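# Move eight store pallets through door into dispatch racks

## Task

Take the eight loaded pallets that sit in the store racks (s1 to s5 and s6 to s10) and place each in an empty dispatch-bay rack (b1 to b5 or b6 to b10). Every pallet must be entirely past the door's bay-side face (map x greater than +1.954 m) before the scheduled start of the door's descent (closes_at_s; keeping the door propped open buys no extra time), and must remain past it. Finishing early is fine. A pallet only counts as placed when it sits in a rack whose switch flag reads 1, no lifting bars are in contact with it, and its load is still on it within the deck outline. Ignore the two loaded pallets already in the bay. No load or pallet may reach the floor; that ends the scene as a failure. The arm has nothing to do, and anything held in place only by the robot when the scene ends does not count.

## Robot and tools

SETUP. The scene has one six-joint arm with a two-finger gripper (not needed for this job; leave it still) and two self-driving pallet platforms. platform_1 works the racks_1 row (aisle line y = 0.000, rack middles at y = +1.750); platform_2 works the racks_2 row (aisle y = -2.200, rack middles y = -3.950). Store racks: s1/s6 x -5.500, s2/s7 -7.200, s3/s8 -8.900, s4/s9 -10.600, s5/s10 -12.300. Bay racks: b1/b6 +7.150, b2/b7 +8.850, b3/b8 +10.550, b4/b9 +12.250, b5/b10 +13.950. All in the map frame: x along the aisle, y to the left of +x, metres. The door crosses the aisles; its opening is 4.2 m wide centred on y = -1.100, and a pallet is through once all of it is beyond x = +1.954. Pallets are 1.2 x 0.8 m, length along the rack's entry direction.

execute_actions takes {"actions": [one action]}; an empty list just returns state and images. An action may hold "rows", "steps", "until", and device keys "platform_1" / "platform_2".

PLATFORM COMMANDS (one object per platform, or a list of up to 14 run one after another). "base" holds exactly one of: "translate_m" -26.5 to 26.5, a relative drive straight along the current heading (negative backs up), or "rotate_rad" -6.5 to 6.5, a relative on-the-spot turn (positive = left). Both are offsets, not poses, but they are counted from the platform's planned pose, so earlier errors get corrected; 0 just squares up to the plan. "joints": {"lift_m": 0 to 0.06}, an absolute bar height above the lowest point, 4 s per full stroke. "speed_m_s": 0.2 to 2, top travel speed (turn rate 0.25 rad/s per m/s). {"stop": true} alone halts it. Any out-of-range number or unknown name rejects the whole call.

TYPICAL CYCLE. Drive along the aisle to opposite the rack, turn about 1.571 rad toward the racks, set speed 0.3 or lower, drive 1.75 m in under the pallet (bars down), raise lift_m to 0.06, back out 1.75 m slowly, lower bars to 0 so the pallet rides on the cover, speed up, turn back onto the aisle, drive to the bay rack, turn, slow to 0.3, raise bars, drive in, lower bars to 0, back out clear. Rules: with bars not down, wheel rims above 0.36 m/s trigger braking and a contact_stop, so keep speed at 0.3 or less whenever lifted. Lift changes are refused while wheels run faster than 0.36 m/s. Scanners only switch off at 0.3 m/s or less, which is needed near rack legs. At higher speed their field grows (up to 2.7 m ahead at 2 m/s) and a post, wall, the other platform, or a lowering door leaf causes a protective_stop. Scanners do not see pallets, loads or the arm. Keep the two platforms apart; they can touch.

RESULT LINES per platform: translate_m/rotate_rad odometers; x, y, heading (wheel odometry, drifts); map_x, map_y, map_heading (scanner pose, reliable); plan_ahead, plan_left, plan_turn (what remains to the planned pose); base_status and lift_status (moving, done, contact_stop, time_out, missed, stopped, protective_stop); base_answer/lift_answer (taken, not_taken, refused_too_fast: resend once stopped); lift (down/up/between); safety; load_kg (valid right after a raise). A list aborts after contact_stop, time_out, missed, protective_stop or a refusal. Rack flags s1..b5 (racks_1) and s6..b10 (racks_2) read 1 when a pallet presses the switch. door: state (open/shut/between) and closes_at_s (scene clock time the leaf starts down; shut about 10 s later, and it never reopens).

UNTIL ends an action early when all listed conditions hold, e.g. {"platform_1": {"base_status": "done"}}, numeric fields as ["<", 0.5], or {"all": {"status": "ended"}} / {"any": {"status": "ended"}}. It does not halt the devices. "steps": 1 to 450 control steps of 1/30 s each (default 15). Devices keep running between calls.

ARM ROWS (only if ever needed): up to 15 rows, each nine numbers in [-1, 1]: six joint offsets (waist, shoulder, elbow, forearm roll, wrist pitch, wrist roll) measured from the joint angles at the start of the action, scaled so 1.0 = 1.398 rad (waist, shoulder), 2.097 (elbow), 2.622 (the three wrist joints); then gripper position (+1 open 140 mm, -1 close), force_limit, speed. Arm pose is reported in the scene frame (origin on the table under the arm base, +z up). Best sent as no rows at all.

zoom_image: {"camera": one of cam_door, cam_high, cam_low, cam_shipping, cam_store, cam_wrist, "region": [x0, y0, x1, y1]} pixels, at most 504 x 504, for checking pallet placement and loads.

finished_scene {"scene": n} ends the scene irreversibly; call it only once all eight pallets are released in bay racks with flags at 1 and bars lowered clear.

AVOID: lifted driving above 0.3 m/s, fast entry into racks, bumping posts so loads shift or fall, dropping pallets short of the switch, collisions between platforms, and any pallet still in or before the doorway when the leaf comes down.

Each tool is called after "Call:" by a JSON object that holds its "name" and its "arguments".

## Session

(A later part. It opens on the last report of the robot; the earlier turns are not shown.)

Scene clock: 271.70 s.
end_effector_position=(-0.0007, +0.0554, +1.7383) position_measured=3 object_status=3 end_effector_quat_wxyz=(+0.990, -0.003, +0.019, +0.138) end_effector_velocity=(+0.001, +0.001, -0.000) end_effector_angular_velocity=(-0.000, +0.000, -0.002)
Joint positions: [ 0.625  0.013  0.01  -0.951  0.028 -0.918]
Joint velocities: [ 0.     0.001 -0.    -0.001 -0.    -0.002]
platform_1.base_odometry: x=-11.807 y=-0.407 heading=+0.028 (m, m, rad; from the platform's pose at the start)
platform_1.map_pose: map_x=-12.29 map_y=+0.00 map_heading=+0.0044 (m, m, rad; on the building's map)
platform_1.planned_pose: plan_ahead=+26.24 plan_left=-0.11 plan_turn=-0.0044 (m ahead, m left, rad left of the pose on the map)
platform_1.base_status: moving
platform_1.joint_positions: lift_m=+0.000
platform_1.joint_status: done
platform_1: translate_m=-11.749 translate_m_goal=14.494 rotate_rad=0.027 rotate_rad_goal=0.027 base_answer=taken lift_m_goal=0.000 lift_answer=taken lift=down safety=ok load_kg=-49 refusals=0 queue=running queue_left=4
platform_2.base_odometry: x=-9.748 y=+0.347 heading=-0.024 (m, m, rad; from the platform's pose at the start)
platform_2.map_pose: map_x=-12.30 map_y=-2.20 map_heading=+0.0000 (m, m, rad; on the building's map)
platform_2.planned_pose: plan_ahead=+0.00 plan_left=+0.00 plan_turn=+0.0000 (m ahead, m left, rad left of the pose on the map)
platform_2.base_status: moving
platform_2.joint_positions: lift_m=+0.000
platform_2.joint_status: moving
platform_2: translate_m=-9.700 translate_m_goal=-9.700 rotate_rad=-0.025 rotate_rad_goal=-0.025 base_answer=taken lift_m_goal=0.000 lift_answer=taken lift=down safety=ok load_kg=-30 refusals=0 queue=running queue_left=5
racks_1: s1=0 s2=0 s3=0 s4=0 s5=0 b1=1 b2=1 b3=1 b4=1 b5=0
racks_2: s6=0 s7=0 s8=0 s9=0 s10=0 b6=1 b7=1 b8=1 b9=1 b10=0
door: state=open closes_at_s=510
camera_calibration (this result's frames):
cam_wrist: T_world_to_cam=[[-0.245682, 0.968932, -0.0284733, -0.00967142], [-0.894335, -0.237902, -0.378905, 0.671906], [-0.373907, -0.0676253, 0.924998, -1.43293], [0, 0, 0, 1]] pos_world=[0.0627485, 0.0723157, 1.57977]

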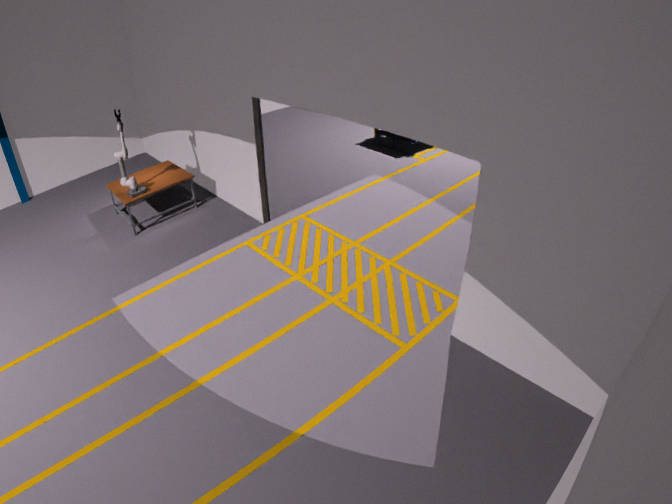

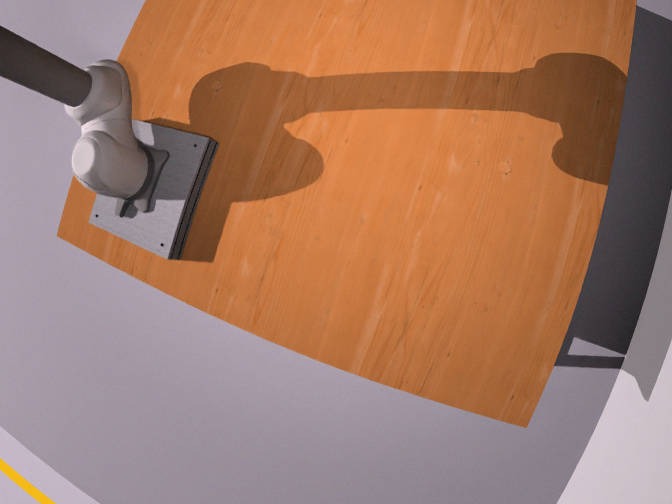

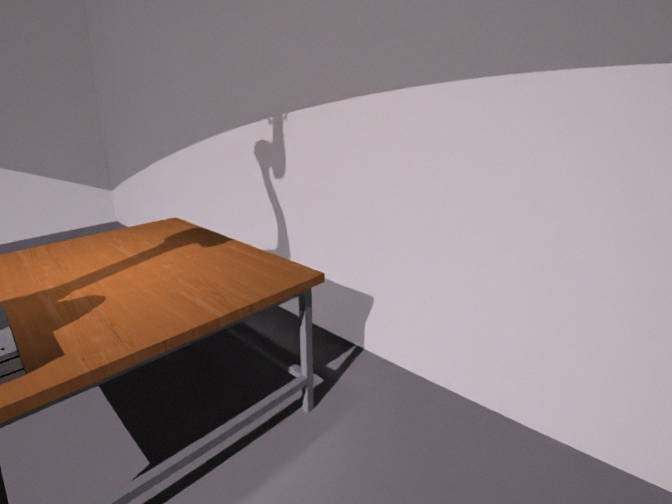

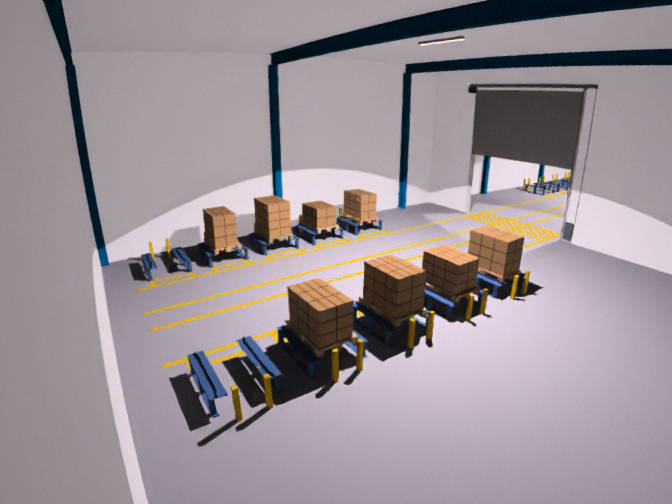

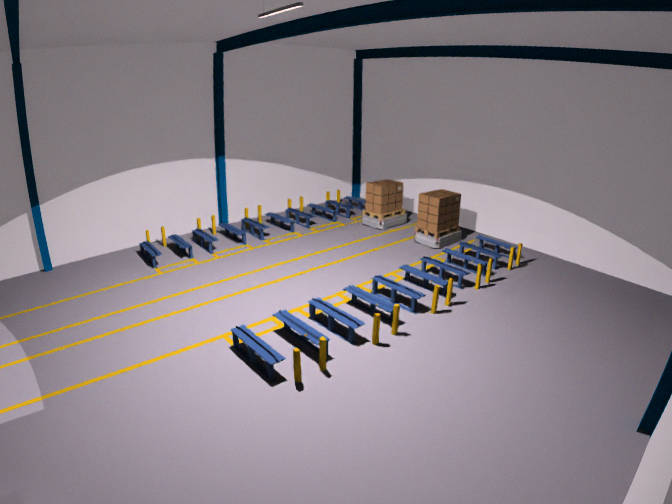

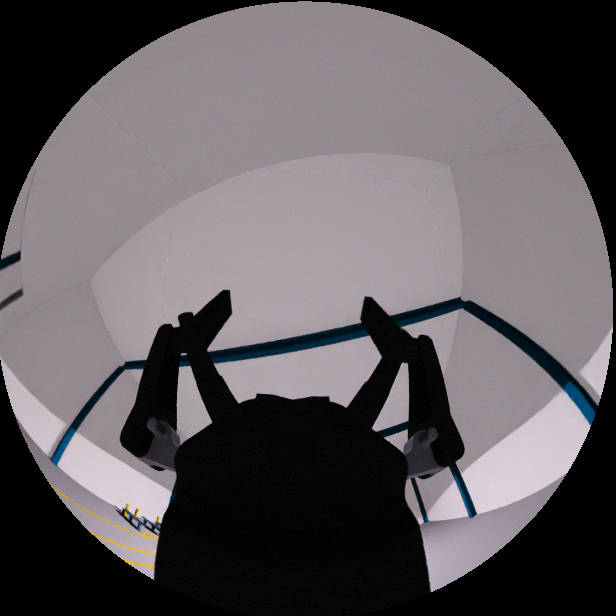

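Call:
{"name": "zoom_image", "arguments": {"camera": "cam_store", "region": [340, 160, 500, 270]}}

Call:
{"name": "execute_actions", "arguments": {"actions": [{"steps":450,"until":{"all":{"status":"ended"}}}]}}

Region (340, 160, 500, 270) of cam_store's 672x504 image, scaled by 3.150, with more detail than that image has; it fills the top 346 rows of this view, and the rest is white.

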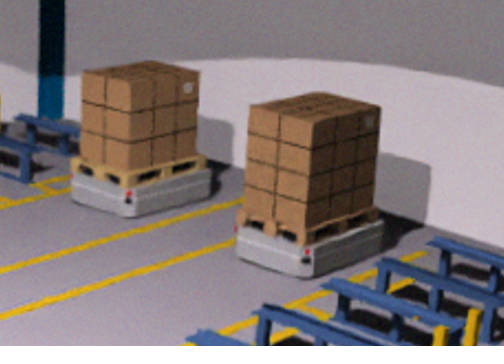

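Scene clock: 287.00 s.
end_effector_position=(-0.0007, +0.0554, +1.7383) position_measured=3 object_status=3 end_effector_quat_wxyz=(+0.990, -0.003, +0.019, +0.138) end_effector_velocity=(-0.002, -0.001, +0.000) end_effector_angular_velocity=(+0.001, -0.001, +0.001)
Joint positions: [ 0.625  0.013  0.01  -0.951  0.028 -0.918]
Joint velocities: [ 0.    -0.002  0.     0.002 -0.    -0.001]
platform_1.base_odometry: x=+12.710 y=+0.214 heading=+0.030 (m, m, rad; from the platform's pose at the start)
platform_1.map_pose: map_x=+12.25 map_y=+0.00 map_heading=+0.0000 (m, m, rad; on the building's map)
platform_1.planned_pose: plan_ahead=+1.70 plan_left=+0.00 plan_turn=+0.0000 (m ahead, m left, rad left of the pose on the map)
platform_1.base_status: moving
platform_1.joint_positions: lift_m=+0.000
platform_1.joint_status: done
platform_1: translate_m=12.814 translate_m_goal=14.494 rotate_rad=0.030 rotate_rad_goal=0.031 base_answer=taken lift_m_goal=0.000 lift_answer=taken lift=down safety=ok load_kg=-49 refusals=0 queue=running queue_left=4
platform_2.base_odometry: x=+14.461 y=-0.282 heading=-0.029 (m, m, rad; from the platform's pose at the start)
platform_2.map_pose: map_x=+11.90 map_y=-2.20 map_heading=+0.0000 (m, m, rad; on the building's map)
platform_2.planned_pose: plan_ahead=+2.05 plan_left=+0.00 plan_turn=+0.0000 (m ahead, m left, rad left of the pose on the map)
platform_2.base_status: moving
platform_2.joint_positions: lift_m=+0.000
platform_2.joint_status: done
platform_2: translate_m=14.560 translate_m_goal=16.550 rotate_rad=-0.029 rotate_rad_goal=-0.032 base_answer=taken lift_m_goal=0.000 lift_answer=taken lift=down safety=ok load_kg=-49 refusals=0 queue=running queue_left=4
racks_1: s1=0 s2=0 s3=0 s4=0 s5=0 b1=1 b2=1 b3=1 b4=1 b5=0
racks_2: s6=0 s7=0 s8=0 s9=0 s10=0 b6=1 b7=1 b8=1 b9=1 b10=0
door: state=open closes_at_s=510
camera_calibration (this result's frames):
cam_wrist: T_world_to_cam=[[-0.245682, 0.968932, -0.0284733, -0.00967148], [-0.894334, -0.237902, -0.378905, 0.671906], [-0.373907, -0.0676254, 0.924998, -1.43293], [0, 0, 0, 1]] pos_world=[0.0627484, 0.0723156, 1.57977]

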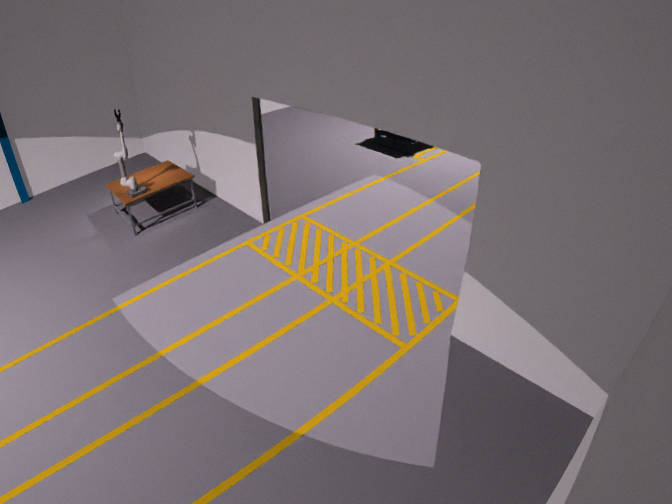

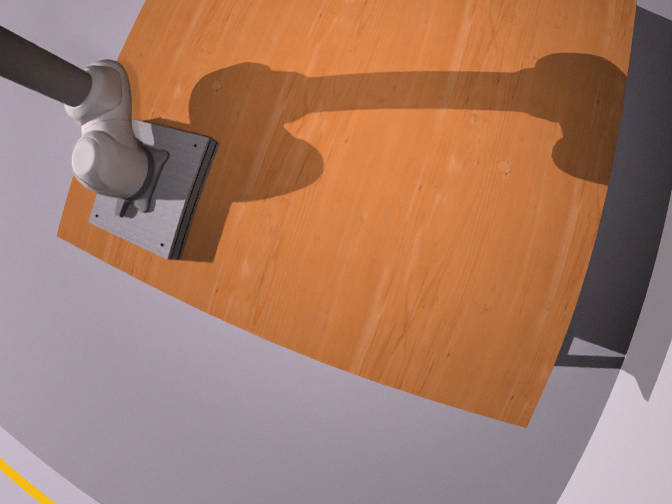

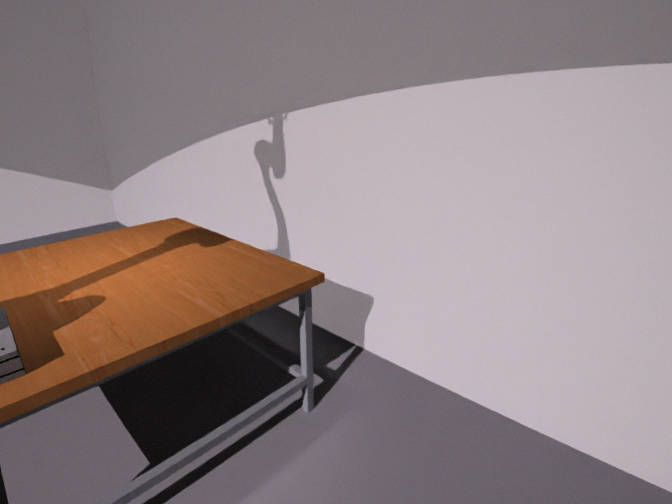

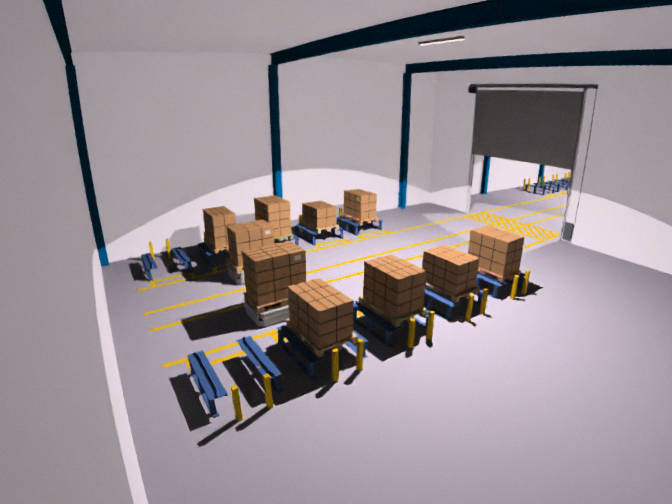

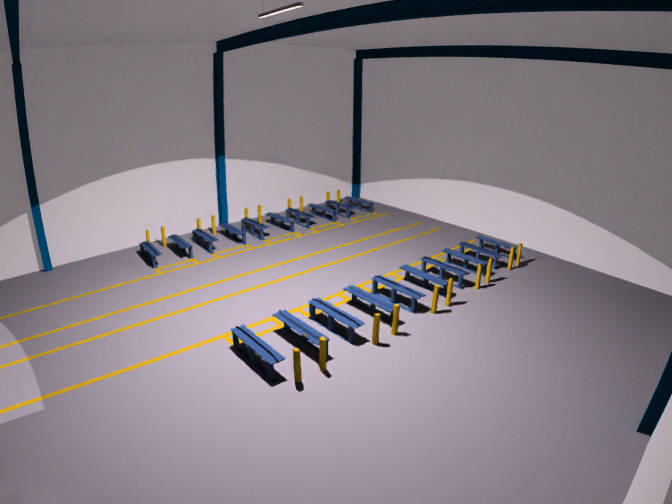

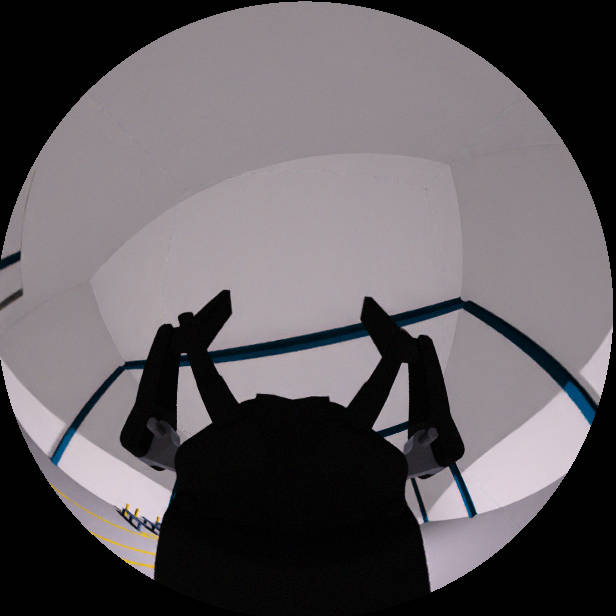

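Call:
{"name": "execute_actions", "arguments": {"actions": [{"steps":450,"until":{"all":{"status":"ended"}}}]}}

Scene clock: 302.23 s.
end_effector_position=(-0.0007, +0.0554, +1.7383) position_measured=3 object_status=3 end_effector_quat_wxyz=(+0.990, -0.003, +0.019, +0.138) end_effector_velocity=(-0.001, -0.000, +0.000) end_effector_angular_velocity=(-0.000, -0.001, -0.001)
Joint positions: [ 0.625  0.013  0.01  -0.951  0.028 -0.918]
Joint velocities: [-0.    -0.    -0.    -0.001 -0.001  0.   ]
platform_1.base_odometry: x=+14.398 y=+1.972 heading=+1.600 (m, m, rad; from the platform's pose at the start)
platform_1.map_pose: map_x=+13.94 map_y=+1.70 map_heading=+1.5708 (m, m, rad; on the building's map)
platform_1.planned_pose: plan_ahead=+0.00 plan_left=-0.01 plan_turn=+0.0000 (m ahead, m left, rad left of the pose on the map)
platform_1.base_status: done
platform_1.joint_positions: lift_m=+0.045
platform_1.joint_status: moving
platform_1: translate_m=16.224 translate_m_goal=16.224 rotate_rad=1.600 rotate_rad_goal=1.599 base_answer=taken lift_m_goal=0.032 lift_answer=taken lift=between safety=ok load_kg=278 refusals=0 queue=running queue_left=1
platform_2.base_odometry: x=+16.495 y=-2.045 heading=-1.605 (m, m, rad; from the platform's pose at the start)
platform_2.map_pose: map_x=+13.95 map_y=-3.90 map_heading=-1.5708 (m, m, rad; on the building's map)
platform_2.planned_pose: plan_ahead=+0.00 plan_left=+0.00 plan_turn=+0.0000 (m ahead, m left, rad left of the pose on the map)
platform_2.base_status: done
platform_2.joint_positions: lift_m=+0.050
platform_2.joint_status: moving
platform_2: translate_m=18.311 translate_m_goal=18.311 rotate_rad=-1.605 rotate_rad_goal=-1.603 base_answer=taken lift_m_goal=0.032 lift_answer=taken lift=between safety=ok load_kg=273 refusals=0 queue=running queue_left=1
racks_1: s1=0 s2=0 s3=0 s4=0 s5=0 b1=1 b2=1 b3=1 b4=1 b5=0
racks_2: s6=0 s7=0 s8=0 s9=0 s10=0 b6=1 b7=1 b8=1 b9=1 b10=0
door: state=open closes_at_s=510
camera_calibration (this result's frames):
cam_wrist: T_world_to_cam=[[-0.245682, 0.968932, -0.0284733, -0.00967147], [-0.894334, -0.237901, -0.378905, 0.671906], [-0.373907, -0.0676254, 0.924998, -1.43293], [0, 0, 0, 1]] pos_world=[0.0627484, 0.0723156, 1.57977]

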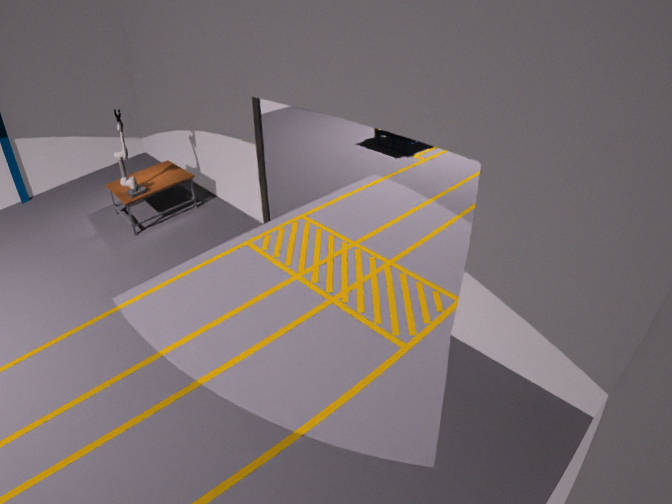

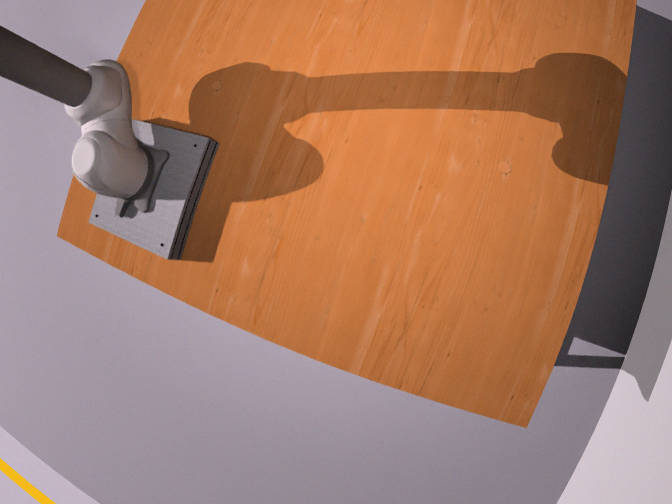

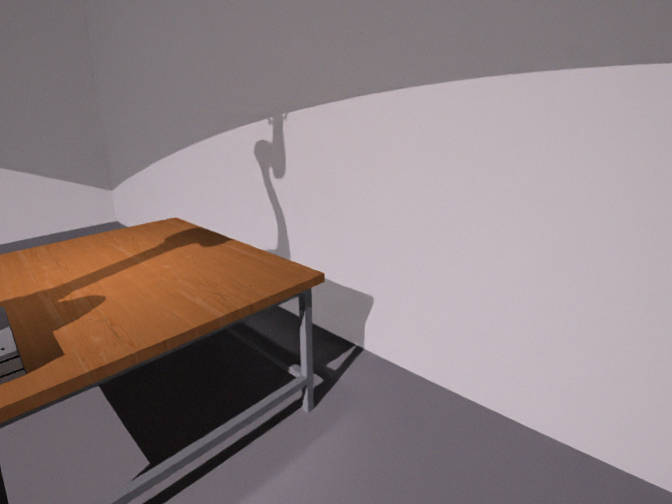

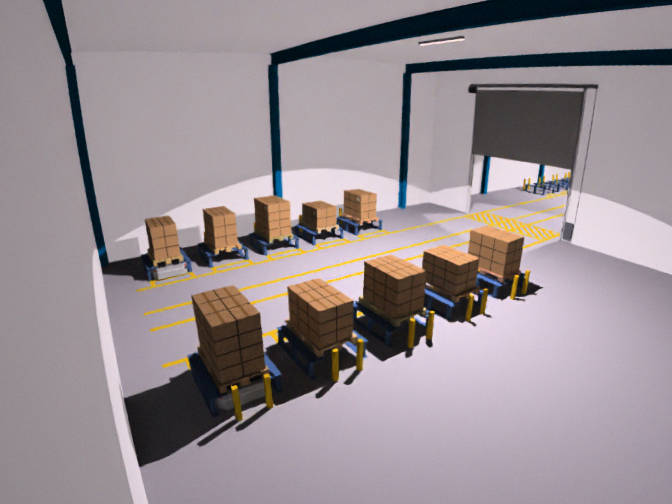

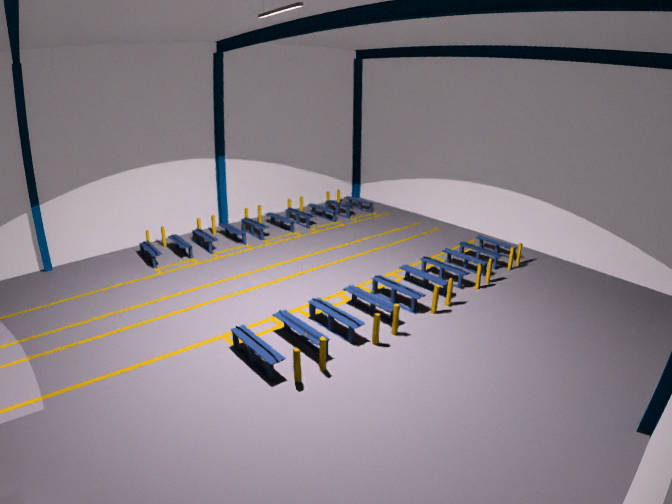

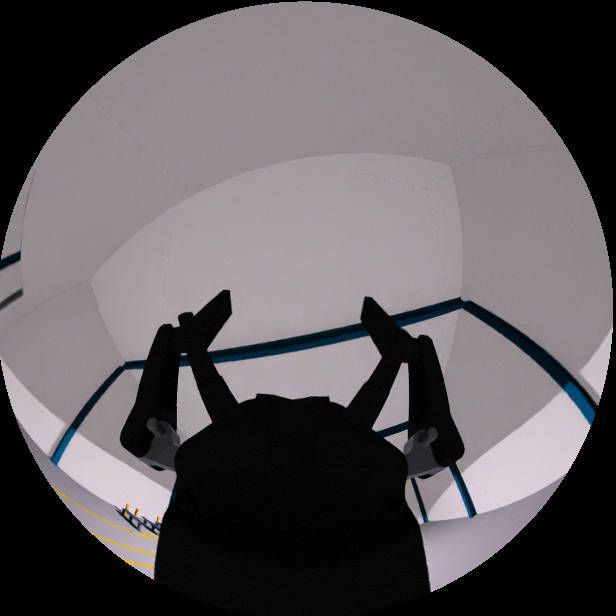

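Call:
{"name": "execute_actions", "arguments": {"actions": [{"steps":300,"until":{"all":{"status":"ended"}}}]}}

Scene clock: 308.87 s.
end_effector_position=(-0.0007, +0.0554, +1.7383) position_measured=3 object_status=3 end_effector_quat_wxyz=(+0.990, -0.003, +0.019, +0.138) end_effector_velocity=(-0.001, -0.001, +0.000) end_effector_angular_velocity=(+0.001, +0.000, +0.001)
Joint positions: [ 0.625  0.013  0.01  -0.951  0.028 -0.918]
Joint velocities: [ 0.    -0.    -0.     0.     0.001  0.001]
platform_1.base_odometry: x=+14.439 y=+0.662 heading=+1.601 (m, m, rad; from the platform's pose at the start)
platform_1.map_pose: map_x=+13.95 map_y=+0.40 map_heading=+1.5708 (m, m, rad; on the building's map)
platform_1.planned_pose: plan_ahead=+0.00 plan_left=+0.00 plan_turn=+0.0000 (m ahead, m left, rad left of the pose on the map)
platform_1.base_status: done
platform_1.joint_positions: lift_m=+0.000
platform_1.joint_status: done
platform_1: translate_m=14.914 translate_m_goal=14.914 rotate_rad=1.601 rotate_rad_goal=1.600 base_answer=taken lift_m_goal=0.000 lift_answer=taken lift=down safety=ok load_kg=-49 refusals=0 queue=done queue_left=0
platform_2.base_odometry: x=+16.539 y=-0.746 heading=-1.603 (m, m, rad; from the platform's pose at the start)
platform_2.map_pose: map_x=+13.95 map_y=-2.60 map_heading=-1.5708 (m, m, rad; on the building's map)
platform_2.planned_pose: plan_ahead=+0.00 plan_left=+0.00 plan_turn=+0.0000 (m ahead, m left, rad left of the pose on the map)
platform_2.base_status: done
platform_2.joint_positions: lift_m=+0.000
platform_2.joint_status: done
platform_2: translate_m=17.011 translate_m_goal=17.011 rotate_rad=-1.603 rotate_rad_goal=-1.602 base_answer=taken lift_m_goal=0.000 lift_answer=taken lift=down safety=ok load_kg=-49 refusals=0 queue=done queue_left=0
racks_1: s1=0 s2=0 s3=0 s4=0 s5=0 b1=1 b2=1 b3=1 b4=1 b5=1
racks_2: s6=0 s7=0 s8=0 s9=0 s10=0 b6=1 b7=1 b8=1 b9=1 b10=1
door: state=open closes_at_s=510
camera_calibration (this result's frames):
cam_wrist: T_world_to_cam=[[-0.245682, 0.968932, -0.0284733, -0.00967141], [-0.894334, -0.237902, -0.378905, 0.671906], [-0.373907, -0.0676254, 0.924998, -1.43293], [0, 0, 0, 1]] pos_world=[0.0627483, 0.0723156, 1.57977]

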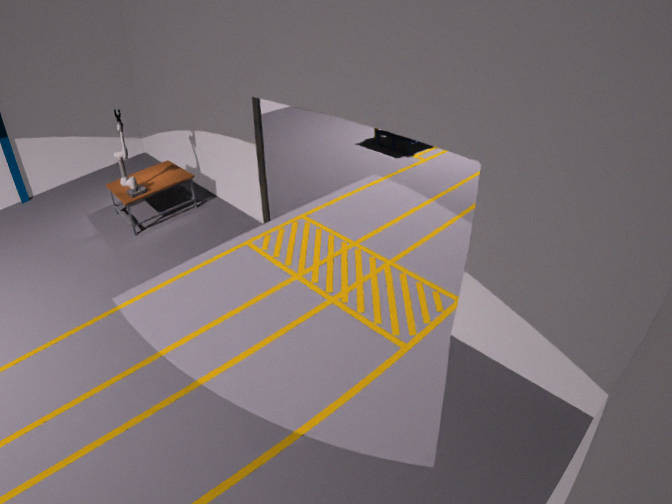

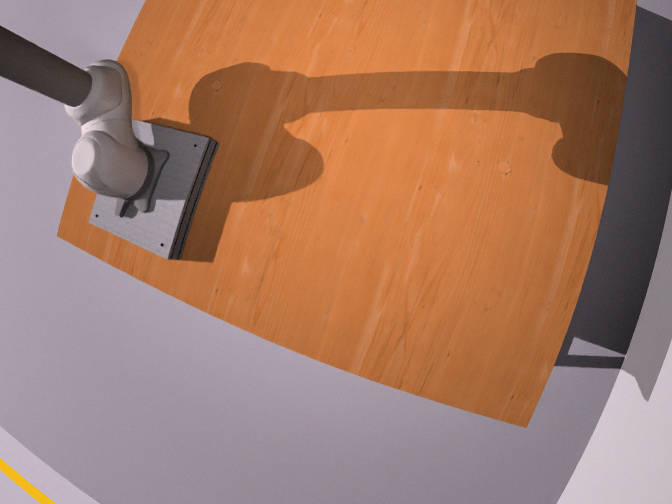

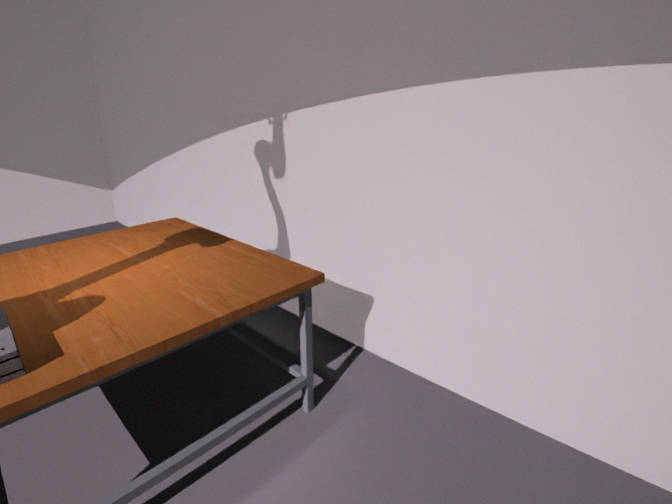

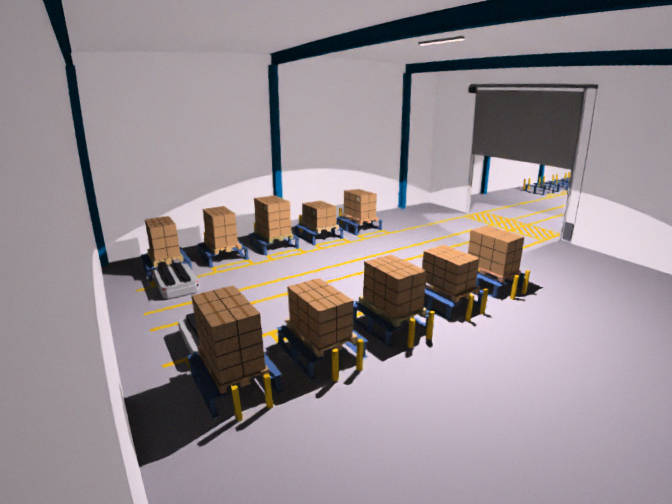

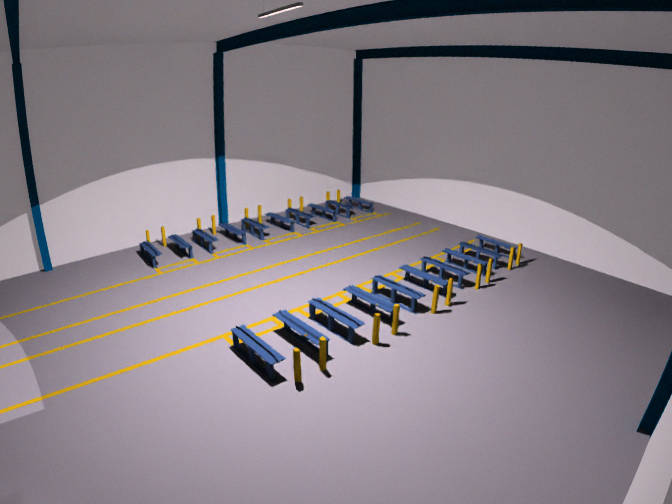

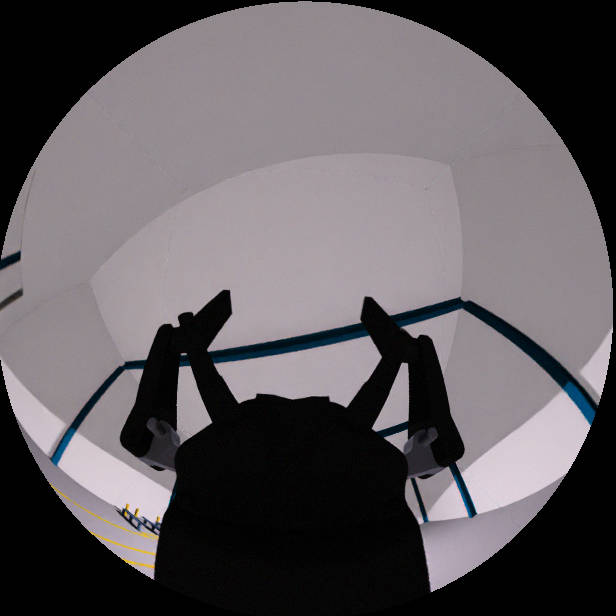

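All ten bay flags read 1. Both platforms have their bars down and have backed clear of the pallets.

Call:
{"name": "finished_scene", "arguments": {"scene": 2}}

The scene is finished: the task was done.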